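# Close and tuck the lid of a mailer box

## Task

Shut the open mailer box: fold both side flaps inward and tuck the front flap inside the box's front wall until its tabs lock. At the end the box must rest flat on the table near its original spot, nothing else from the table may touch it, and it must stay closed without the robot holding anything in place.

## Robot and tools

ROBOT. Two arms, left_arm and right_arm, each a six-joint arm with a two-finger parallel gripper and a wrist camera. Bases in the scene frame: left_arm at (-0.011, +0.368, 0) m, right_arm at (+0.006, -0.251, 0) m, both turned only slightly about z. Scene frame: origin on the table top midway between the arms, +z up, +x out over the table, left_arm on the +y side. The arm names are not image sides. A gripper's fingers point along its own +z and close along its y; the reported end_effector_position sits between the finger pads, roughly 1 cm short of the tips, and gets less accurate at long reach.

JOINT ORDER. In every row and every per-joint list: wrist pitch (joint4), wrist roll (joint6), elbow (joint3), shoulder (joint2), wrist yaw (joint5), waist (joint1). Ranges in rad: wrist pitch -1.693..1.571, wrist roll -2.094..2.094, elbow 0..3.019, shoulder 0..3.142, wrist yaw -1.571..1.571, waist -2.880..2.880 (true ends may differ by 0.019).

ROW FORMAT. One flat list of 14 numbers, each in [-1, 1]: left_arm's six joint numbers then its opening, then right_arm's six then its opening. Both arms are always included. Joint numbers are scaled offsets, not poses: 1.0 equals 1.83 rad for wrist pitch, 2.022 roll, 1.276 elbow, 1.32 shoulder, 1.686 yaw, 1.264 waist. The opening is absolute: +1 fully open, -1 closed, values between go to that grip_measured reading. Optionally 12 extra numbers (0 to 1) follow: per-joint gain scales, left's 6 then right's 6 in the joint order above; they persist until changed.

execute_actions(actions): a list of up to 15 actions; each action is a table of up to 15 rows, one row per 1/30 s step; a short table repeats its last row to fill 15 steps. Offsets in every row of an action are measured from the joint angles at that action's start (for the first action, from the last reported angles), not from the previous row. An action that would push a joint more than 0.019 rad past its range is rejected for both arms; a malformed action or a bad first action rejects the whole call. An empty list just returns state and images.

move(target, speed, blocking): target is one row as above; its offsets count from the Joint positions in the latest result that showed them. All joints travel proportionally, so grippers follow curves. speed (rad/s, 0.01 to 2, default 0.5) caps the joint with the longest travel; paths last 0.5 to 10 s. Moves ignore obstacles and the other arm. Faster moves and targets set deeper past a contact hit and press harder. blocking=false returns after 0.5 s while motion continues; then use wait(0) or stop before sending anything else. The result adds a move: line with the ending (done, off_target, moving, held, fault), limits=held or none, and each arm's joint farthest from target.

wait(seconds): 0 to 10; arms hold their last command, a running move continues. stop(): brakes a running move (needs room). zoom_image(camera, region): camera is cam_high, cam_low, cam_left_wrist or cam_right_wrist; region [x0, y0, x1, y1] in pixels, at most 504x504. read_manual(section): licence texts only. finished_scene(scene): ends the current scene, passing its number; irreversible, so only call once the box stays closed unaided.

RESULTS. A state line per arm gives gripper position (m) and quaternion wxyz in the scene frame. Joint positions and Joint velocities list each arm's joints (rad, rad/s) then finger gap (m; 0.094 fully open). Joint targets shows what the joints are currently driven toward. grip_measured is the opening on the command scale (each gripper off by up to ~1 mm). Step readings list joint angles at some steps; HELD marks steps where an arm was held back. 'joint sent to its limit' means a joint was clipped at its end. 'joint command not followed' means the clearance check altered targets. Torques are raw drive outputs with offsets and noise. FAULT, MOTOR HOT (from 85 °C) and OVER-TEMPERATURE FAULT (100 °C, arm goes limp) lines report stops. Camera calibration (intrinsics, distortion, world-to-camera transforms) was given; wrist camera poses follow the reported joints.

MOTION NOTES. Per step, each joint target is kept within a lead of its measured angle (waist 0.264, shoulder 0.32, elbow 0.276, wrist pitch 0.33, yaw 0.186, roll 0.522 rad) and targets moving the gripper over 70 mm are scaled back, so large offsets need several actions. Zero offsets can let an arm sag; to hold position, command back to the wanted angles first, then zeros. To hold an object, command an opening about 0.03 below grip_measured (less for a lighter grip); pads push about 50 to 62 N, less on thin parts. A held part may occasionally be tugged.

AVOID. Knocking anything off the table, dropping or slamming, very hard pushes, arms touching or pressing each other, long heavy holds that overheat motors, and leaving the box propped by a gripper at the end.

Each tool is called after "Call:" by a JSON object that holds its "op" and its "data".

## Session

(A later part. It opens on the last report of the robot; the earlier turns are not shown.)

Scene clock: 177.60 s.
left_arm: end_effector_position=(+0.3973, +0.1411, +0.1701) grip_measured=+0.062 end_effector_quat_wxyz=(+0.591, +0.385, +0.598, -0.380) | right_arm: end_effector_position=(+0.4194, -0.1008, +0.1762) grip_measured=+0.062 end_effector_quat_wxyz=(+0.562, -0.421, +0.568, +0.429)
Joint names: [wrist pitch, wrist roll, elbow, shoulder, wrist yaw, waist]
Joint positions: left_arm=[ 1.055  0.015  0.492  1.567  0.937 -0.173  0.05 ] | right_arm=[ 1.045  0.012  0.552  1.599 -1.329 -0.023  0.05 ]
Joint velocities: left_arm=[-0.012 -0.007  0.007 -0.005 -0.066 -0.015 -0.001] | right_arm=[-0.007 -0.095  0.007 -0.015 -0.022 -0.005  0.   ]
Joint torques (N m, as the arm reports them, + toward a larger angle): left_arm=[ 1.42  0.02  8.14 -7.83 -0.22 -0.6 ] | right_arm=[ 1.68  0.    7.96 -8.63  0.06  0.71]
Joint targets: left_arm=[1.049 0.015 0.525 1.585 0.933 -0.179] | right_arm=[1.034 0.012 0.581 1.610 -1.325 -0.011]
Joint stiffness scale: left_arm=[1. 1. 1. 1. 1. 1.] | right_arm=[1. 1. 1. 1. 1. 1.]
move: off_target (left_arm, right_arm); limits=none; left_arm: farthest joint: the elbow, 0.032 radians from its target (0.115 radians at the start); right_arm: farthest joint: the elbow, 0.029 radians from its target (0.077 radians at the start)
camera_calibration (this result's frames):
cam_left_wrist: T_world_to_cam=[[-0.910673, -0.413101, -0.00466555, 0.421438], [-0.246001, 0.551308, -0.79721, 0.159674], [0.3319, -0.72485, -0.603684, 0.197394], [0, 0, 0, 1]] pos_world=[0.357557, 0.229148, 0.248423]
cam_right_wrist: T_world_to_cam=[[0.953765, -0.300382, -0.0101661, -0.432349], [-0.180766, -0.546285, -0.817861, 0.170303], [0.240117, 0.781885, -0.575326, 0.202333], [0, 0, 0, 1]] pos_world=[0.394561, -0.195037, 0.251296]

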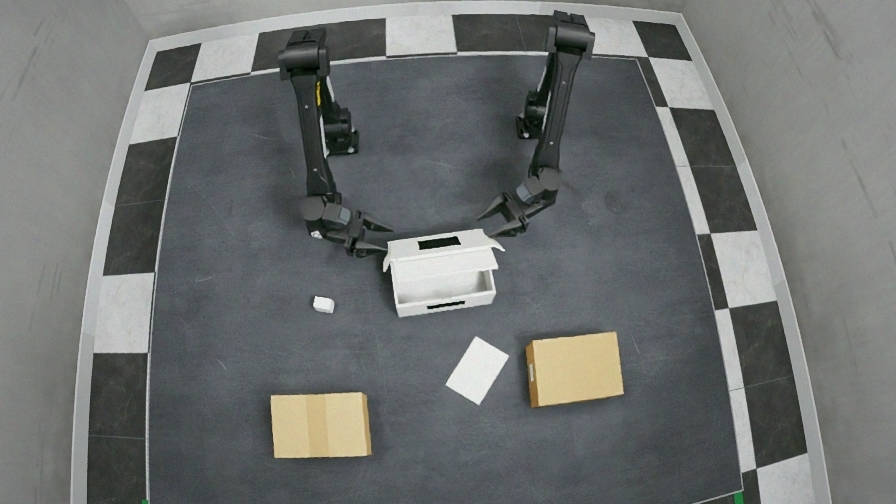

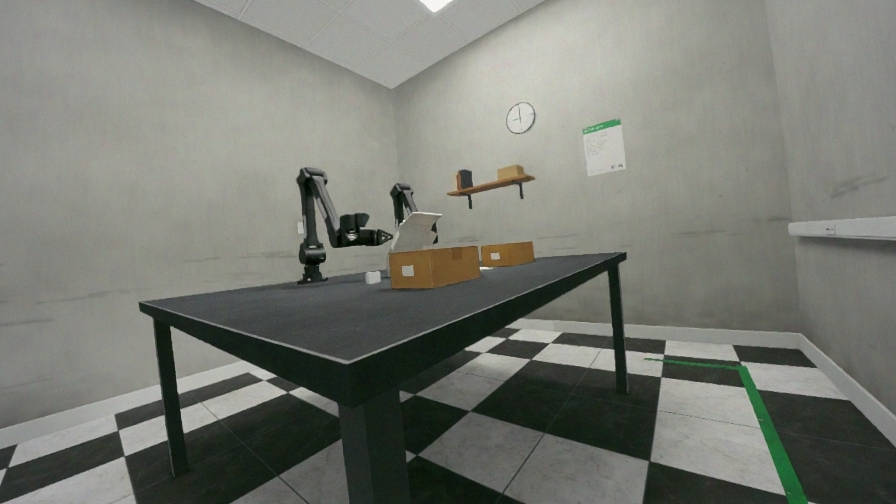

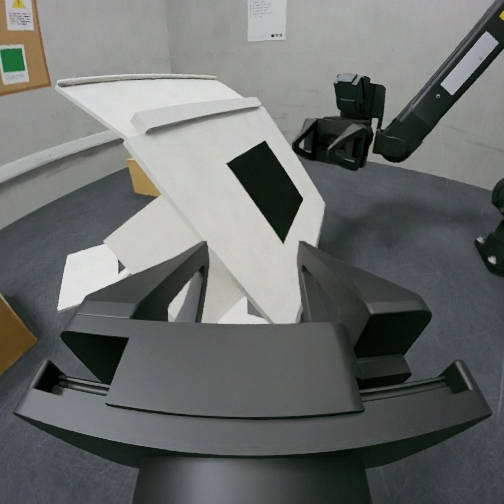

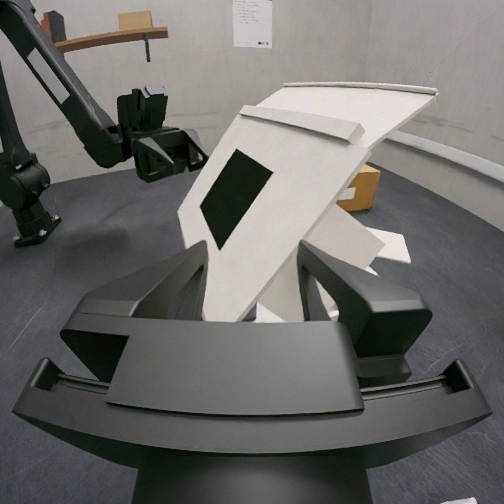

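Call:
{"op": "move", "data": {"target": [0.027,0,0.06,0.08,0.03,0.045,0.06, 0.027,0,0.06,0.08,-0.021,-0.035,0.06], "speed": 0.1}}

Call:
{"op": "move", "data": {"target": [0.005,0,0.02,0,-0.045,-0.065,0.06, 0.005,0,0.015,0,0.05,0.075,0.06], "speed": 0.06}}

Scene clock: 193.87 s.
left_arm: end_effector_position=(+0.4193, +0.1555, +0.1541) grip_measured=+0.062 end_effector_quat_wxyz=(+0.589, +0.382, +0.602, -0.381) | right_arm: end_effector_position=(+0.4385, -0.1129, +0.1566) grip_measured=+0.062 end_effector_quat_wxyz=(+0.557, -0.418, +0.572, +0.433)
Joint names: [wrist pitch, wrist roll, elbow, shoulder, wrist yaw, waist]
Joint positions: left_arm=[ 1.088  0.015  0.538  1.654  0.984 -0.123  0.05 ] | right_arm=[ 1.075  0.012  0.602  1.695 -1.361 -0.053  0.05 ]
Joint velocities: left_arm=[-0.012  0.022  0.017  0.005 -0.037 -0.005  0.   ] | right_arm=[-0.007 -0.022 -0.012  0.005  0.007 -0.015  0.   ]
Joint torques (N m, as the arm reports them, + toward a larger angle): left_arm=[ 2.37  0.02  7.69 -8.48  0.14  0.23] | right_arm=[ 2.89  0.    7.55 -8.94 -0.22 -2.26]
Joint targets: left_arm=[1.104 0.015 0.569 1.672 0.988 -0.116] | right_arm=[1.094 0.012 0.629 1.705 -1.364 -0.068]
Joint stiffness scale: left_arm=[1. 1. 1. 1. 1. 1.] | right_arm=[1. 1. 1. 1. 1. 1.]
move: off_target (left_arm, right_arm); limits=none; left_arm: farthest joint: the elbow, 0.031 radians from its target (0.076 radians at the start); right_arm: farthest joint: the elbow, 0.027 radians from its target (0.076 radians at the start)
camera_calibration (this result's frames):
cam_left_wrist: T_world_to_cam=[[-0.909251, -0.416236, 0.00317337, 0.446017], [-0.254928, 0.55082, -0.794738, 0.147854], [0.329051, -0.723425, -0.606944, 0.192423], [0, 0, 0, 1]] pos_world=[0.379916, 0.243411, 0.23288]
cam_right_wrist: T_world_to_cam=[[0.954153, -0.298178, -0.0261273, -0.451749], [-0.192879, -0.545751, -0.815447, 0.156096], [0.228889, 0.7831, -0.578242, 0.201503], [0, 0, 0, 1]] pos_world=[0.415023, -0.207309, 0.232003]

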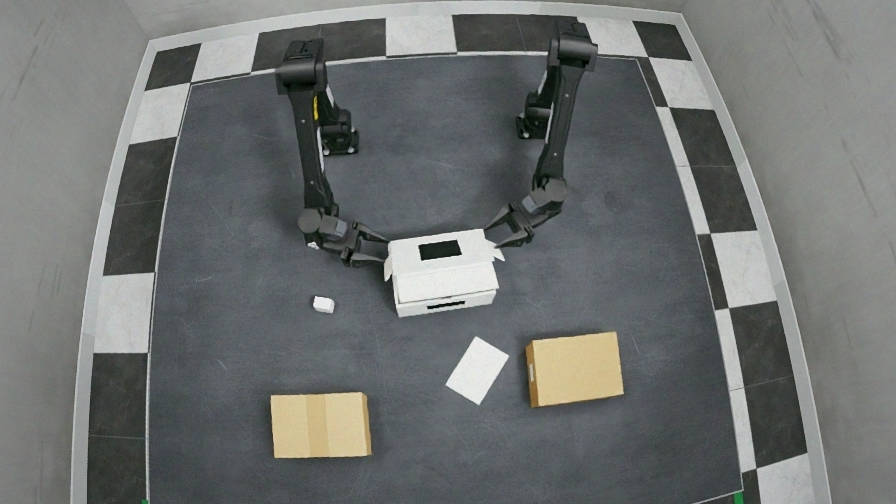

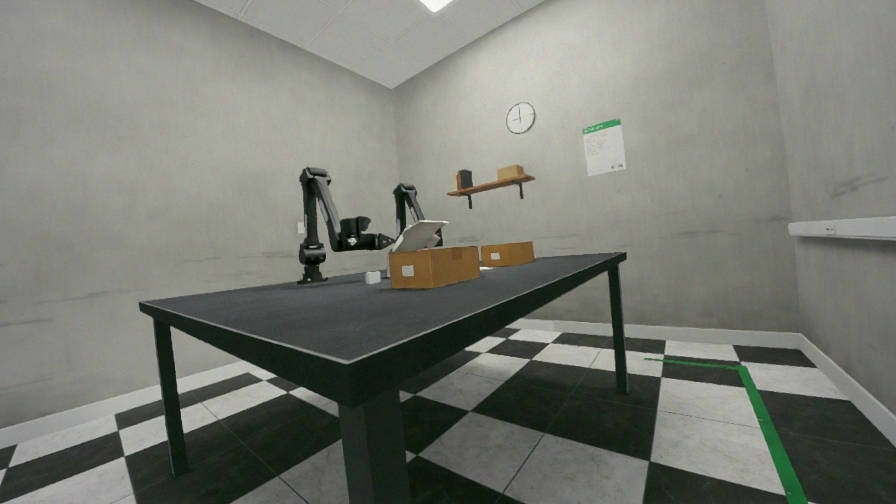

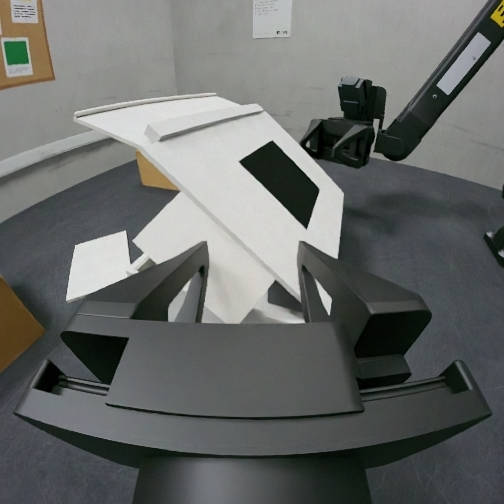

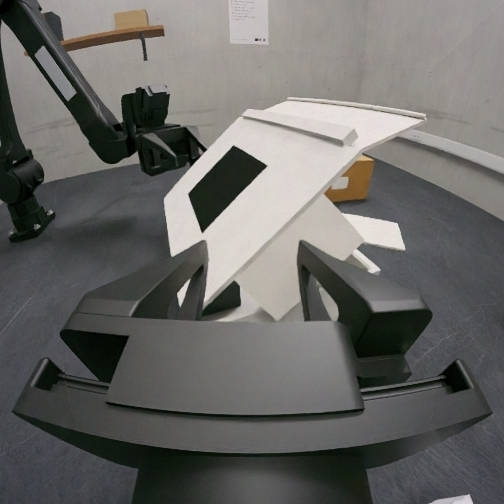

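Scene clock: 195.70 s.
left_arm: end_effector_position=(+0.4193, +0.1380, +0.1538) grip_measured=+0.062 end_effector_quat_wxyz=(+0.593, +0.376, +0.606, -0.373) | right_arm: end_effector_position=(+0.4439, -0.0921, +0.1564) grip_measured=+0.062 end_effector_quat_wxyz=(+0.563, -0.411, +0.578, +0.425)
Joint names: [wrist pitch, wrist roll, elbow, shoulder, wrist yaw, waist]
Joint positions: left_arm=[ 1.088  0.015  0.538  1.654  0.907 -0.176  0.05 ] | right_arm=[ 1.075  0.012  0.602  1.695 -1.275  0.005  0.05 ]
Joint velocities: left_arm=[-0.007  0.022 -0.007 -0.015 -0.022 -0.015  0.001] | right_arm=[-0.017  0.022  0.007 -0.005 -0.007 -0.005 -0.002]
Joint torques (N m, as the arm reports them, + toward a larger angle): left_arm=[ 2.12  0.02  7.28 -9.88  0.04 -2.4 ] | right_arm=[  2.55   0.     6.85 -10.25  -0.16   2.26]
Joint targets: left_arm=[1.097 0.015 0.563 1.654 0.908 -0.205] | right_arm=[1.085 0.012 0.621 1.695 -1.276 0.042]
Joint stiffness scale: left_arm=[1. 1. 1. 1. 1. 1.] | right_arm=[1. 1. 1. 1. 1. 1.]
move: off_target (left_arm, right_arm); limits=none; left_arm: farthest joint: the waist, 0.029 radians from its target (0.083 radians at the start); right_arm: farthest joint: the waist, 0.037 radians from its target (0.095 radians at the start)
camera_calibration (this result's frames):
cam_left_wrist: T_world_to_cam=[[-0.899334, -0.437258, 0.00190623, 0.437736], [-0.267366, 0.546448, -0.793668, 0.162905], [0.345996, -0.714283, -0.608348, 0.171431], [0, 0, 0, 1]] pos_world=[0.377911, 0.224835, 0.232748]
cam_right_wrist: T_world_to_cam=[[0.945482, -0.324656, -0.0257169, -0.449436], [-0.208059, -0.541392, -0.81462, 0.175325], [0.250548, 0.77556, -0.579424, 0.173672], [0, 0, 0, 1]] pos_world=[0.417898, -0.185686, 0.231895]

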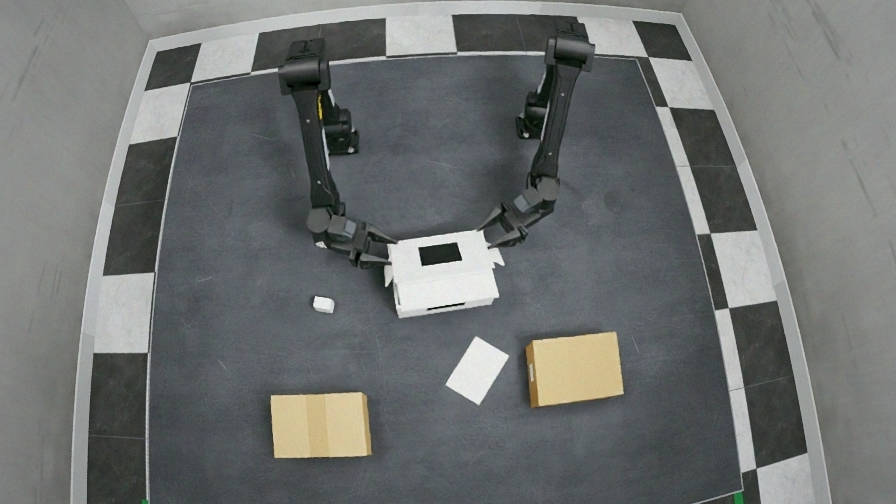

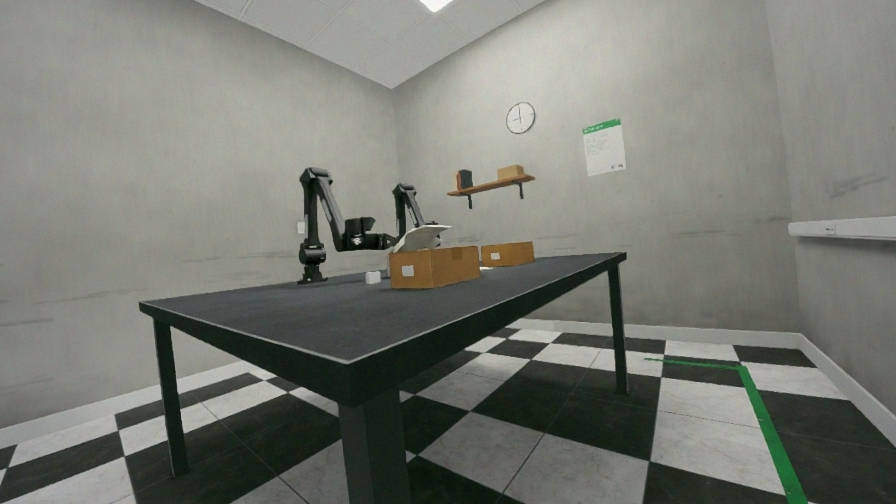

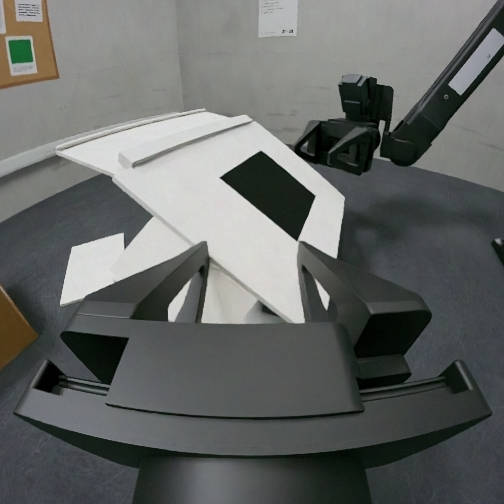

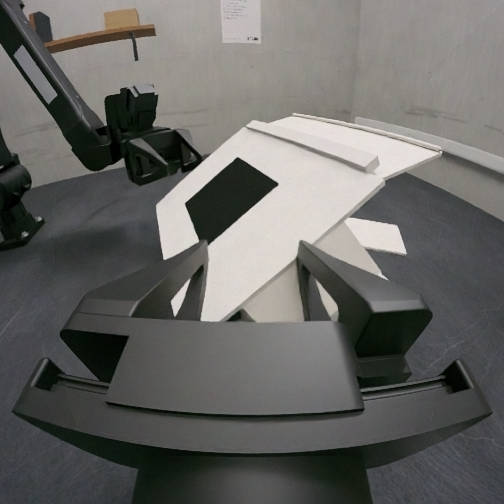

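Call:
{"op": "move", "data": {"target": [0.07,0,-0.01,0.078,0.045,0.065,0.49, 0.072,0,-0.012,0.08,-0.045,-0.065,0.49], "speed": 0.1}}

Call:
{"op": "move", "data": {"target": [0.005,0,0.01,0,-0.03,-0.06,0.49, 0.005,0,0.01,0,0.03,0.06,0.49], "speed": 0.06}}

Scene clock: 271.77 s.
left_arm: end_effector_position=(+0.4218, +0.1661, +0.1328) grip_measured=+0.488 end_effector_quat_wxyz=(+0.600, +0.376, +0.602, -0.370) | right_arm: end_effector_position=(+0.4384, -0.1177, +0.1272) grip_measured=+0.488 end_effector_quat_wxyz=(+0.563, -0.412, +0.576, +0.426)
Joint names: [wrist pitch, wrist roll, elbow, shoulder, wrist yaw, waist]
Joint positions: left_arm=[ 1.201  0.015  0.525  1.738  0.979 -0.1    0.07 ] | right_arm=[ 1.188  0.012  0.588  1.79  -1.348 -0.063  0.07 ]
Joint velocities: left_arm=[ 0.007  0.007  0.007 -0.005 -0.066 -0.005 -0.   ] | right_arm=[-0.022  0.051  0.022 -0.005  0.037  0.005 -0.   ]
Joint torques (N m, as the arm reports them, + toward a larger angle): left_arm=[ 2.34  0.02  4.41 -8.57  0.15  0.46] | right_arm=[ 2.75 -0.01  4.5  -9.21 -0.21 -1.02]
Joint targets: left_arm=[1.216 0.015 0.525 1.757 0.983 -0.094] | right_arm=[1.207 0.012 0.587 1.800 -1.351 -0.077]
Joint stiffness scale: left_arm=[1. 1. 1. 1. 1. 1.] | right_arm=[1. 1. 1. 1. 1. 1.]
move: done; limits=none; left_arm: farthest joint: the shoulder, 0.019 radians from its target (0.103 radians at the start); right_arm: farthest joint: the wrist pitch, 0.018 radians from its target (0.131 radians at the start)
camera_calibration (this result's frames):
cam_left_wrist: T_world_to_cam=[[-0.897249, -0.441399, -0.0105437, 0.45372], [-0.257184, 0.5419, -0.800125, 0.128897], [0.358888, -0.7152, -0.59974, 0.171356], [0, 0, 0, 1]] pos_world=[0.378752, 0.252976, 0.210687]
cam_right_wrist: T_world_to_cam=[[0.94704, -0.320309, -0.0227452, -0.453779], [-0.202749, -0.541521, -0.815873, 0.134379], [0.249014, 0.777276, -0.577784, 0.178754], [0, 0, 0, 1]] pos_world=[0.41248, -0.211522, 0.202596]

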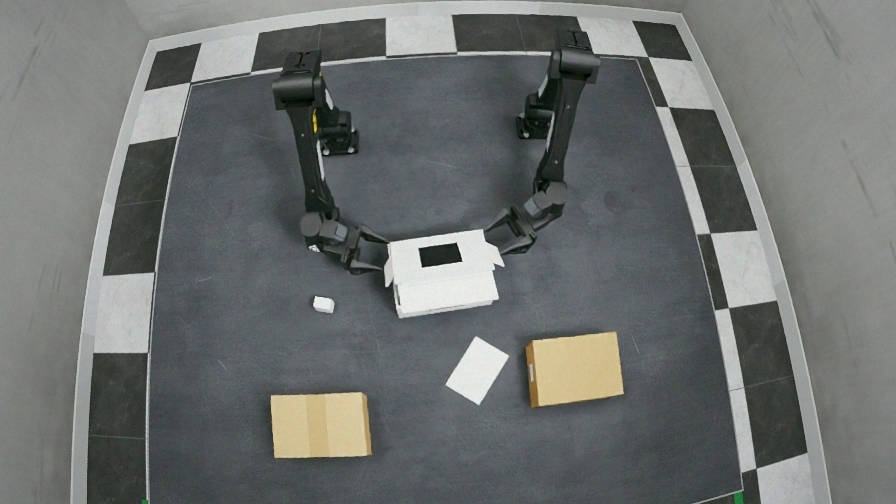

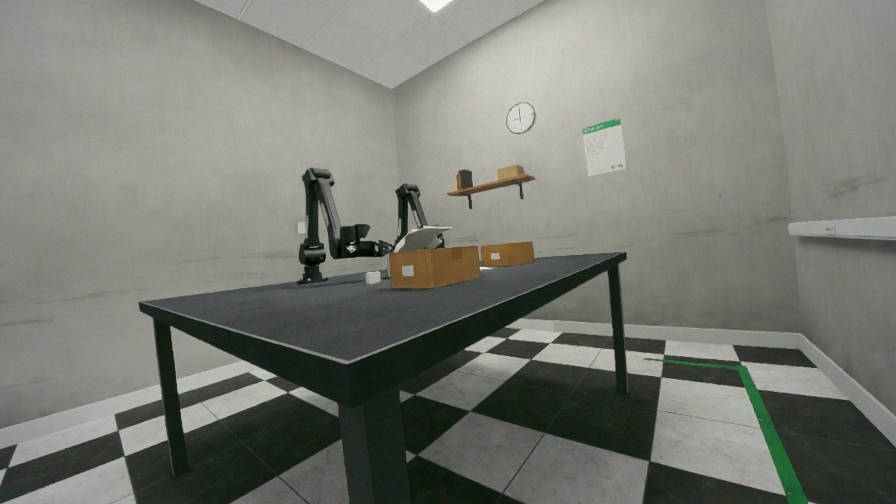

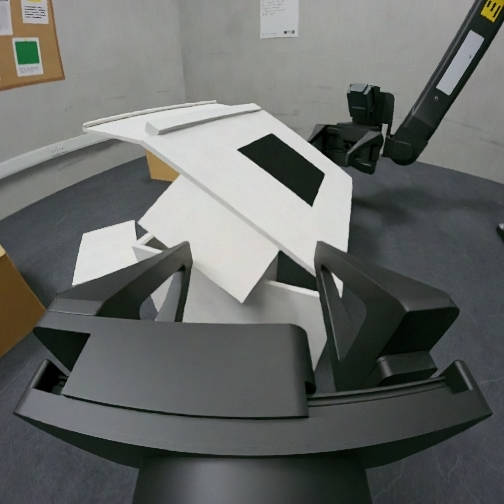

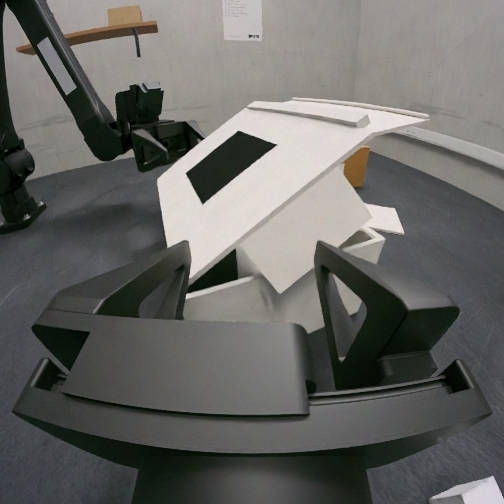

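Scene clock: 273.37 s.
left_arm: end_effector_position=(+0.4146, +0.1406, +0.1328) grip_measured=+0.488 end_effector_quat_wxyz=(+0.596, +0.382, +0.598, -0.376) | right_arm: end_effector_position=(+0.4382, -0.0958, +0.1271) grip_measured=+0.488 end_effector_quat_wxyz=(+0.561, -0.415, +0.574, +0.428)
Joint names: [wrist pitch, wrist roll, elbow, shoulder, wrist yaw, waist]
Joint positions: left_arm=[ 1.201  0.015  0.525  1.738  0.932 -0.168  0.07 ] | right_arm=[ 1.188  0.012  0.588  1.79  -1.299 -0.007  0.07 ]
Joint velocities: left_arm=[-0.002  0.066 -0.017 -0.024  0.037 -0.005  0.001] | right_arm=[ 0.007  0.007 -0.002 -0.005 -0.037 -0.015  0.   ]
Joint torques (N m, as the arm reports them, + toward a larger angle): left_arm=[  2.1    0.01   5.46 -10.03  -0.2   -0.84] | right_arm=[ 2.35  0.01  5.67 -9.83 -0.02  1.05]
Joint targets: left_arm=[1.210 0.015 0.538 1.738 0.928 -0.176] | right_arm=[1.198 0.012 0.600 1.790 -1.297 0.012]
Joint stiffness scale: left_arm=[1. 1. 1. 1. 1. 1.] | right_arm=[1. 1. 1. 1. 1. 1.]
move: done; limits=none; left_arm: farthest joint: the elbow, 0.013 radians from its target (0.013 radians at the start); right_arm: farthest joint: the waist, 0.020 radians from its target (0.076 radians at the start)
camera_calibration (this result's frames):
cam_left_wrist: T_world_to_cam=[[-0.906147, -0.422816, -0.0111689, 0.437134], [-0.245588, 0.547459, -0.799984, 0.135232], [0.34436, -0.72216, -0.599917, 0.162742], [0, 0, 0, 1]] pos_world=[0.373277, 0.228319, 0.210698]
cam_right_wrist: T_world_to_cam=[[0.949576, -0.312723, -0.0225616, -0.446968], [-0.198427, -0.543686, -0.815495, 0.143982], [0.242757, 0.778852, -0.578324, 0.16464], [0, 0, 0, 1]] pos_world=[0.413032, -0.189726, 0.202547]

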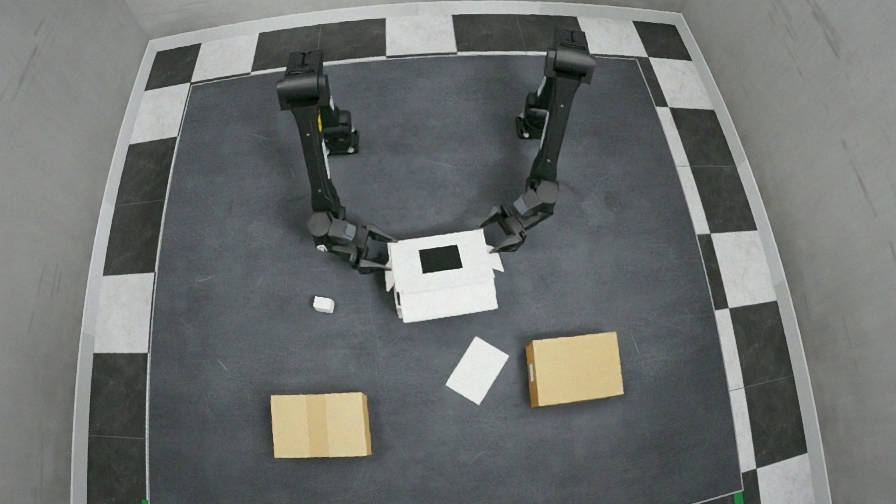

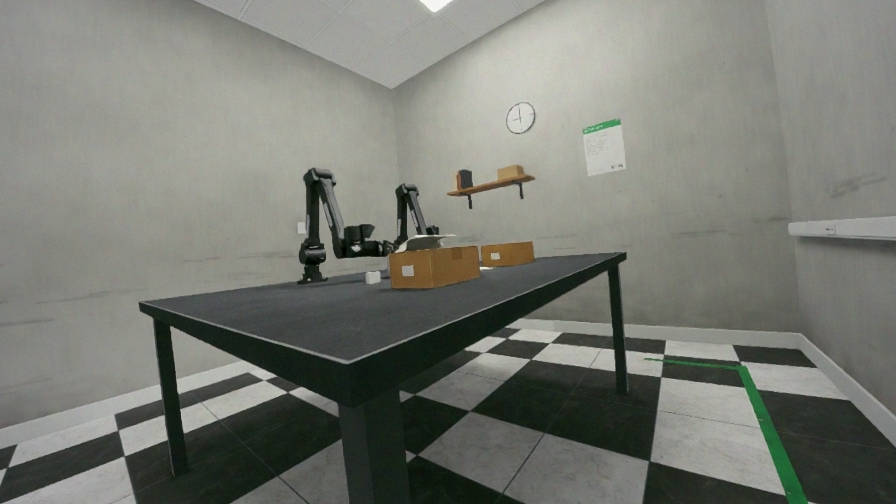

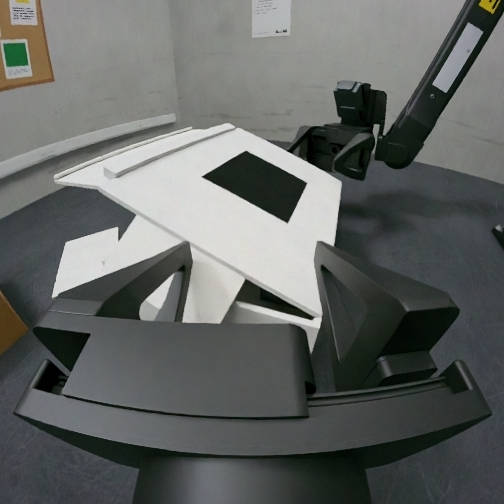

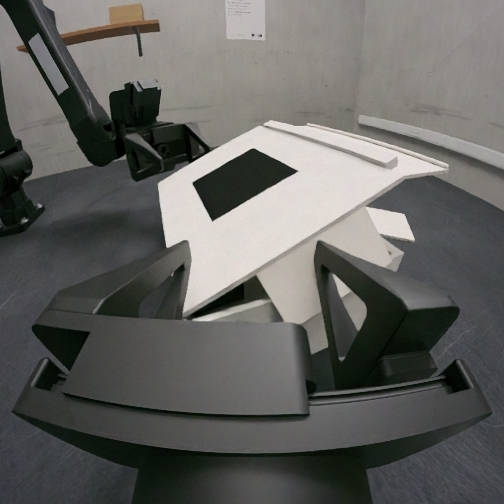

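Call:
{"op": "move", "data": {"target": [0,0,0,0,0.1,0.2,0.38, 0,0,0,0,-0.09,-0.13,-1], "speed": 0.3}}

Call:
{"op": "move", "data": {"target": [-0.107,0.235,0.365,0.18,0.274,0,0.38, -0.005,0,0.12,0.08,0,0.01,-1], "speed": 0.4}}

Scene clock: 310.53 s.
left_arm: end_effector_position=(+0.4348, +0.2386, +0.1330) grip_measured=+0.382 end_effector_quat_wxyz=(+0.612, +0.355, +0.614, -0.350) | right_arm: end_effector_position=(+0.4333, -0.1546, +0.1275) grip_measured=-0.996 end_effector_quat_wxyz=(+0.563, -0.413, +0.575, +0.427)
Joint names: [wrist pitch, wrist roll, elbow, shoulder, wrist yaw, waist]
Joint positions: left_arm=[1.201 0.015 0.525 1.738 1.096 0.086 0.065] | right_arm=[ 1.188  0.012  0.588  1.79  -1.447 -0.161  0.   ]
Joint velocities: left_arm=[-0.012 -0.022 -0.002 -0.024  0.022 -0.005 -0.   ] | right_arm=[-0.022 -0.022  0.007 -0.015  0.007 -0.005 -0.001]
Joint torques (N m, as the arm reports them, + toward a larger angle): left_arm=[ 1.56  0.02  4.36 -9.91  0.16 -0.15] | right_arm=[  1.97  -0.02   4.49 -10.22  -0.21  -0.61]
Joint targets: left_arm=[1.201 0.015 0.525 1.738 1.101 0.085] | right_arm=[1.188 0.012 0.588 1.790 -1.451 -0.171]
Joint stiffness scale: left_arm=[1. 1. 1. 1. 1. 1.] | right_arm=[1. 1. 1. 1. 1. 1.]
move: done; limits=none; left_arm: farthest joint: the wrist yaw, 0.004 radians from its target (0.169 radians at the start); right_arm: farthest joint: the waist, 0.010 radians from its target (0.164 radians at the start)
camera_calibration (this result's frames):
cam_left_wrist: T_world_to_cam=[[-0.864654, -0.502271, -0.00984223, 0.497708], [-0.293967, 0.521754, -0.800847, 0.113931], [0.407378, -0.689562, -0.598788, 0.191362], [0, 0, 0, 1]] pos_world=[0.38588, 0.322496, 0.210725]
cam_right_wrist: T_world_to_cam=[[0.94765, -0.318479, -0.0230213, -0.460708], [-0.201576, -0.540766, -0.816664, 0.113266], [0.247641, 0.778552, -0.576655, 0.209492], [0, 0, 0, 1]] pos_world=[0.407543, -0.248577, 0.202699]

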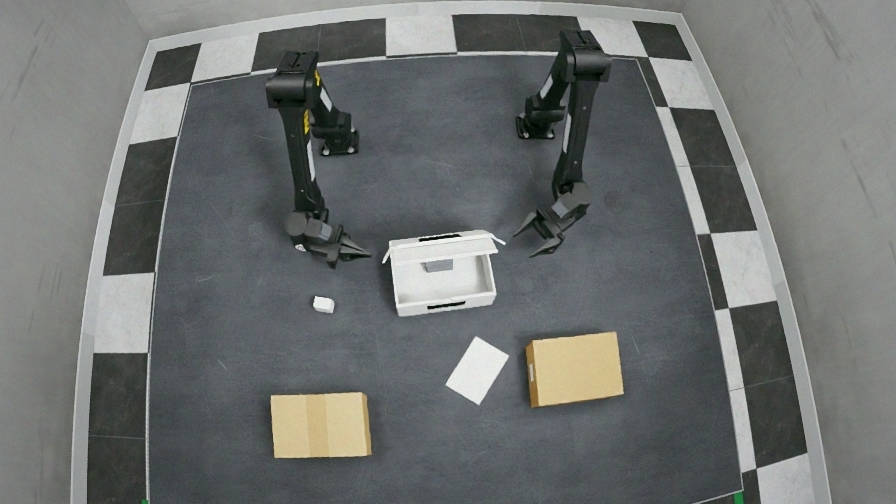

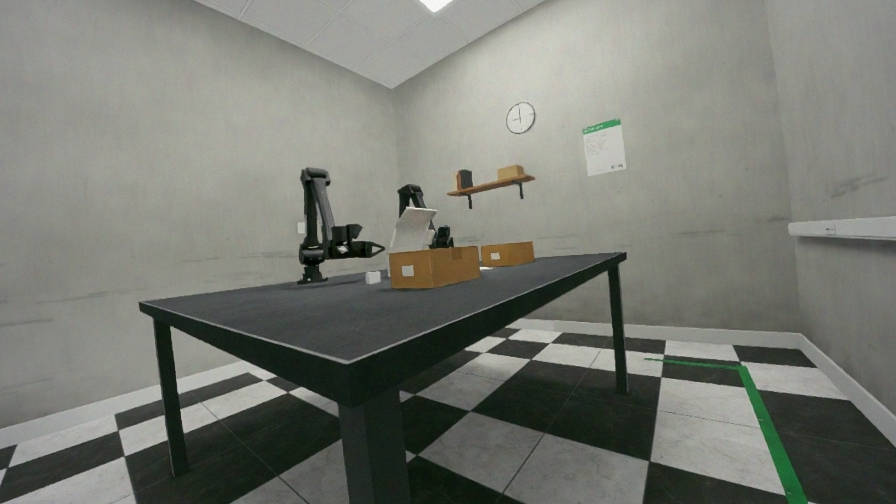

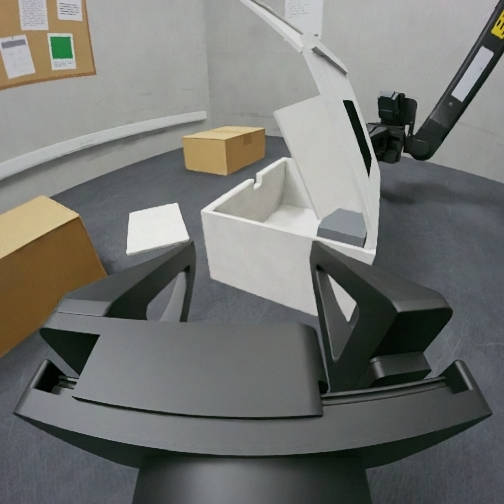

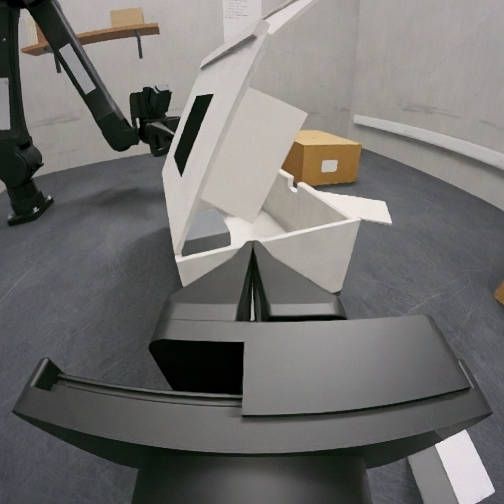

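Scene clock: 312.10 s.
left_arm: end_effector_position=(+0.4767, +0.2250, +0.1344) grip_measured=+0.382 end_effector_quat_wxyz=(+0.608, +0.503, +0.497, -0.361) | right_arm: end_effector_position=(+0.4778, -0.1626, +0.1205) grip_measured=-0.996 end_effector_quat_wxyz=(+0.572, -0.422, +0.566, +0.417)
Joint names: [wrist pitch, wrist roll, elbow, shoulder, wrist yaw, waist]
Joint positions: left_arm=[1.088 0.258 0.773 1.863 1.381 0.086 0.065] | right_arm=[ 1.188  0.012  0.717  1.884 -1.447 -0.161  0.   ]
Joint velocities: left_arm=[-0.007 -0.007 -0.007 -0.005 -0.007 -0.005  0.001] | right_arm=[-0.017 -0.007 -0.012 -0.005 -0.007  0.015 -0.   ]
Joint torques (N m, as the arm reports them, + toward a larger angle): left_arm=[  1.43  -0.04   5.23 -12.5   -0.03  -0.09] | right_arm=[  1.41   0.     6.59 -10.71  -0.11   0.29]
Joint targets: left_arm=[1.090 0.254 0.775 1.860 1.381 0.086] | right_arm=[1.179 0.012 0.741 1.896 -1.447 -0.148]
Joint stiffness scale: left_arm=[1. 1. 1. 1. 1. 1.] | right_arm=[1. 1. 1. 1. 1. 1.]
move: held (left_arm), off_target (right_arm); limits=held; held on 22 of 47 steps (left_arm), including the last (left_arm); left_arm: farthest joint: the wrist roll, 0.232 radians from its target (0.475 radians at the start); right_arm: farthest joint: the elbow, 0.024 radians from its target (0.154 radians at the start)
joint command not followed: on one or more control steps a check withheld the commanded joint targets of the left arm, and it was not sent them on those steps. On the call's last step the targets were still withheld.
cause: the commanded joint targets would bring two parts of the arm too close to each other (its wrist (the part past the wrist pitch) and its wrist camera, with the wrist yaw and the wrist roll between them); next, command targets that bring no two parts of the arm closer together.
camera_calibration (this result's frames):
cam_left_wrist: T_world_to_cam=[[-0.938146, -0.231131, -0.257801, 0.534409], [0.0587197, 0.627578, -0.776337, -0.060727], [0.341226, -0.743455, -0.575187, 0.206225], [0, 0, 0, 1]] pos_world=[0.43455, 0.314948, 0.209244]
cam_right_wrist: T_world_to_cam=[[0.947837, -0.318513, 0.0124441, -0.51001], [-0.172686, -0.545915, -0.819851, 0.0980404], [0.267926, 0.774937, -0.572441, 0.189856], [0, 0, 0, 1]] pos_world=[0.449469, -0.256049, 0.195407]

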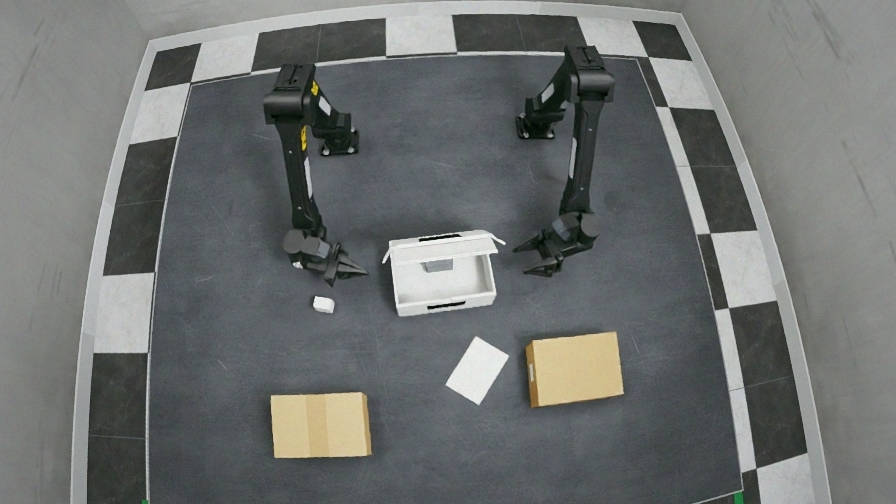

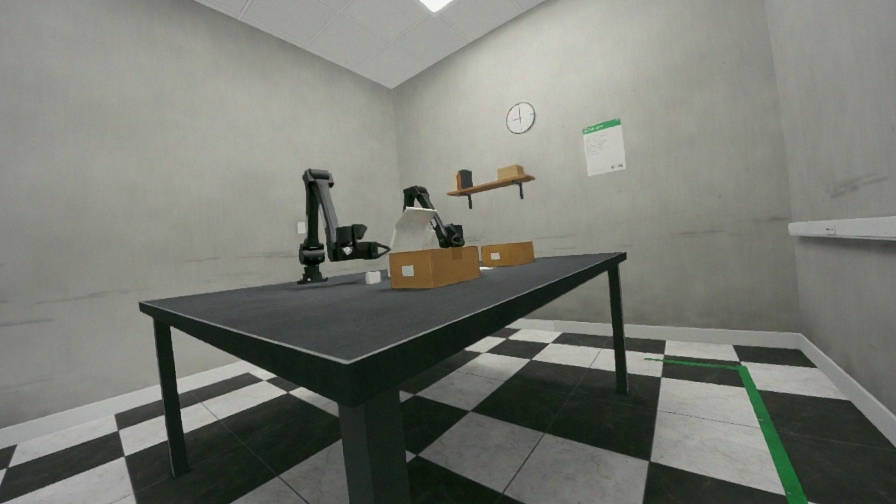

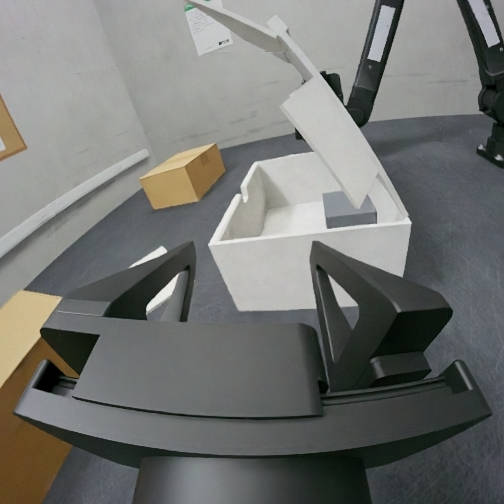

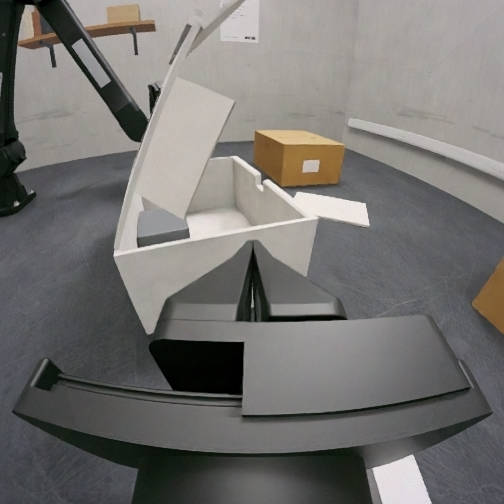

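Call:
{"op": "move", "data": {"target": [-0.72,-0.128,0.22,-0.08,-0.107,0.03,0.38, -0.745,0,0.22,-0.10,0.07,-0.04,0.38], "speed": 1.0}}

Call:
{"op": "move", "data": {"target": [-0.72,0,0.225,0,0,-0.04,0.38, -0.74,0,0.22,-0.03,0.076,0.03,0.38], "speed": 1.0}}

Scene clock: 350.23 s.
left_arm: end_effector_position=(+0.5175, +0.2516, +0.1046) grip_measured=+0.382 end_effector_quat_wxyz=(+0.260, +0.132, +0.796, -0.531) | right_arm: end_effector_position=(+0.5232, -0.1925, +0.1225) grip_measured=+0.378 end_effector_quat_wxyz=(+0.294, -0.101, +0.766, +0.563)
Joint names: [wrist pitch, wrist roll, elbow, shoulder, wrist yaw, waist]
Joint positions: left_arm=[-0.223  0.014  1.015  1.789  1.205  0.117  0.065] | right_arm=[-0.164  0.012  0.964  1.761 -1.333 -0.197  0.065]
Joint velocities: left_arm=[-0.002  0.022 -0.002 -0.024  0.022  0.005  0.   ] | right_arm=[-0.002 -0.007  0.007 -0.015  0.007 -0.015  0.   ]
Joint torques (N m, as the arm reports them, + toward a larger angle): left_arm=[  0.71  -0.04  10.19 -16.19   0.38   0.56] | right_arm=[  0.98  -0.1    9.91 -13.29  -0.53  -1.38]
Joint targets: left_arm=[-0.230 -0.001 1.054 1.758 1.201 0.124] | right_arm=[-0.175 0.012 0.998 1.752 -1.329 -0.212]
Joint stiffness scale: left_arm=[1. 1. 1. 1. 1. 1.] | right_arm=[1. 1. 1. 1. 1. 1.]
move: off_target (left_arm, right_arm); limits=none; left_arm: farthest joint: the elbow, 0.039 radians from its target (0.281 radians at the start); right_arm: farthest joint: the elbow, 0.033 radians from its target (0.280 radians at the start)
camera_calibration (this result's frames):
cam_left_wrist: T_world_to_cam=[[-0.4911, -0.398989, 0.774357, 0.274037], [-0.82706, 0.492646, -0.270688, 0.336491], [-0.273482, -0.773374, -0.571926, 0.520243], [0, 0, 0, 1]] pos_world=[0.555155, 0.345909, 0.176423]
cam_right_wrist: T_world_to_cam=[[0.47932, -0.368686, -0.796444, -0.228034], [-0.859505, -0.380724, -0.341029, 0.423642], [-0.177493, 0.84801, -0.499376, 0.440172], [0, 0, 0, 1]] pos_world=[0.551551, -0.296053, 0.182669]

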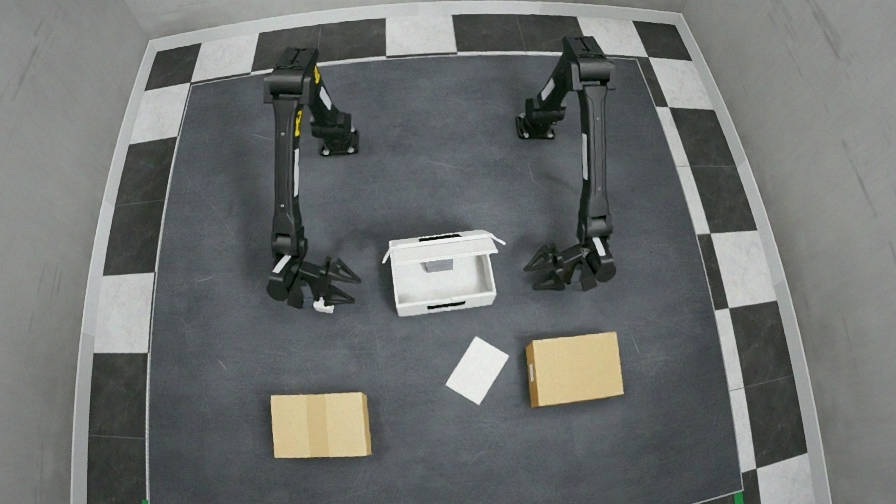

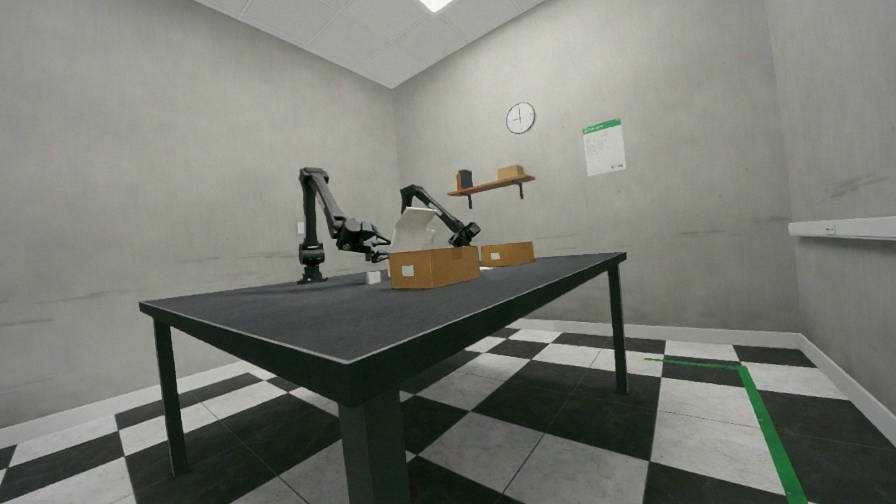

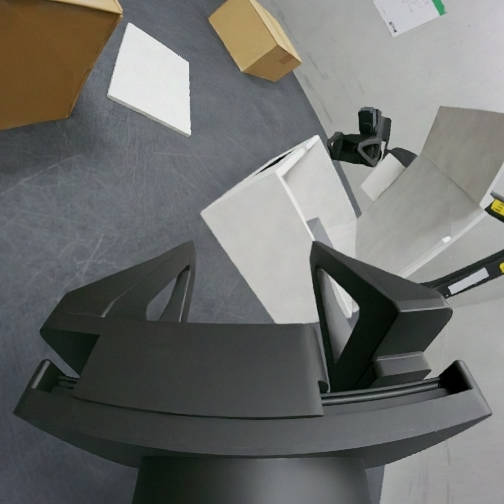

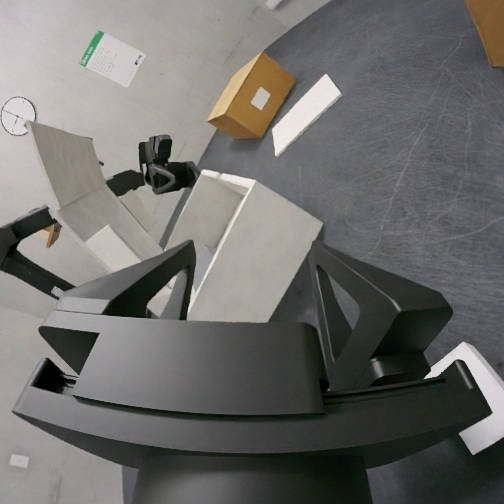

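Scene clock: 352.17 s.
left_arm: end_effector_position=(+0.4325, +0.2252, +0.1742) grip_measured=+0.382 end_effector_quat_wxyz=(-0.183, -0.147, +0.798, -0.555) | right_arm: end_effector_position=(+0.4504, -0.1733, +0.1831) grip_measured=+0.379 end_effector_quat_wxyz=(-0.135, +0.207, +0.785, +0.568)
Joint names: [wrist pitch, wrist roll, elbow, shoulder, wrist yaw, waist]
Joint positions: left_arm=[-1.53   0.014  1.263  1.789  1.205  0.073  0.065] | right_arm=[-1.505  0.012  1.211  1.729 -1.208 -0.174  0.065]
Joint velocities: left_arm=[ 0.002  0.022 -0.007 -0.015  0.037  0.005  0.   ] | right_arm=[-0.007 -0.022 -0.017 -0.005  0.007  0.005  0.   ]
Joint torques (N m, as the arm reports them, + toward a larger angle): left_arm=[ -1.18   0.09  10.15 -13.85   0.57  -0.63] | right_arm=[ -0.69  -0.07  10.15 -12.72  -0.56   0.7 ]
Joint targets: left_arm=[-1.541 0.014 1.302 1.789 1.205 0.067] | right_arm=[-1.518 0.012 1.245 1.721 -1.205 -0.159]
Joint stiffness scale: left_arm=[1. 1. 1. 1. 1. 1.] | right_arm=[1. 1. 1. 1. 1. 1.]
move: off_target (left_arm, right_arm); limits=none; left_arm: farthest joint: the elbow, 0.039 radians from its target (0.287 radians at the start); right_arm: farthest joint: the elbow, 0.034 radians from its target (0.280 radians at the start)
camera_calibration (this result's frames):
cam_left_wrist: T_world_to_cam=[[0.432839, -0.338357, 0.835563, -0.255989], [-0.641871, 0.53514, 0.549205, 0.0655077], [-0.632971, -0.774041, 0.0144475, 0.569895], [0, 0, 0, 1]] pos_world=[0.513577, 0.319451, 0.169684]
cam_right_wrist: T_world_to_cam=[[-0.476707, -0.292891, -0.828834, 0.311904], [-0.726104, -0.40027, 0.559068, 0.160724], [-0.495504, 0.868331, -0.021858, 0.500514], [0, 0, 0, 1]] pos_world=[0.513396, -0.278925, 0.179601]

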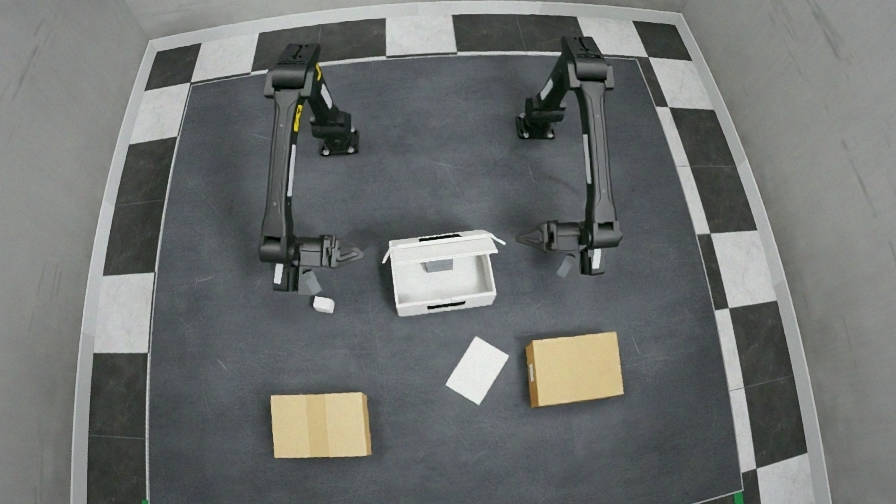

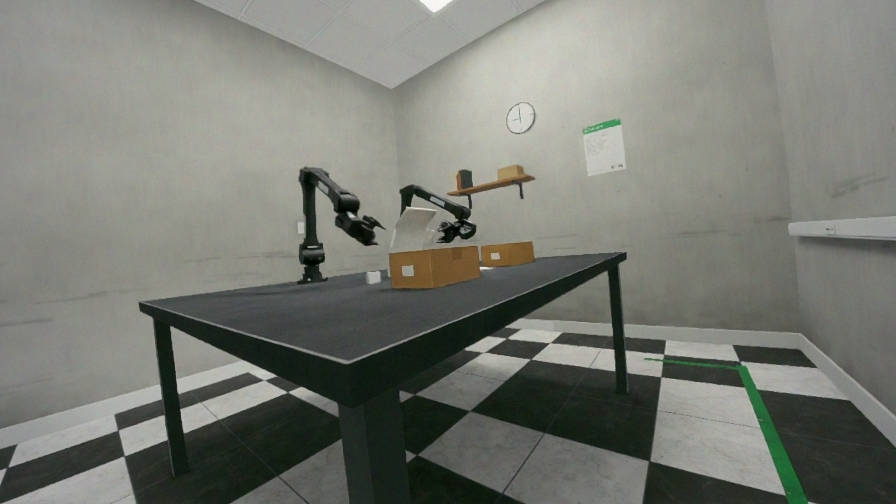

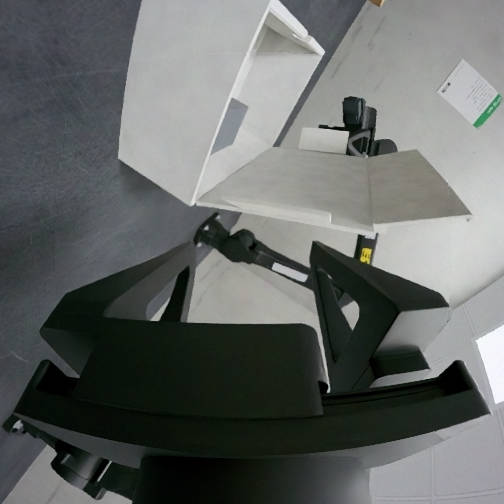

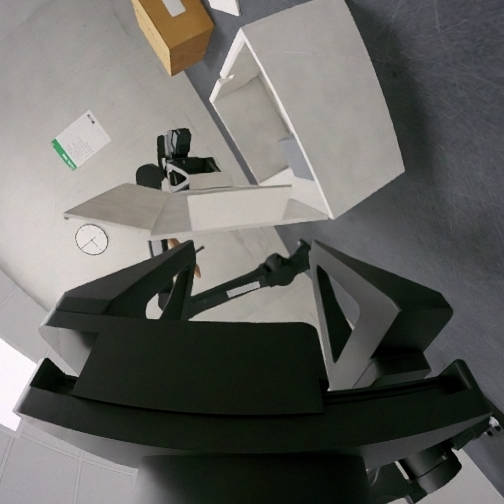

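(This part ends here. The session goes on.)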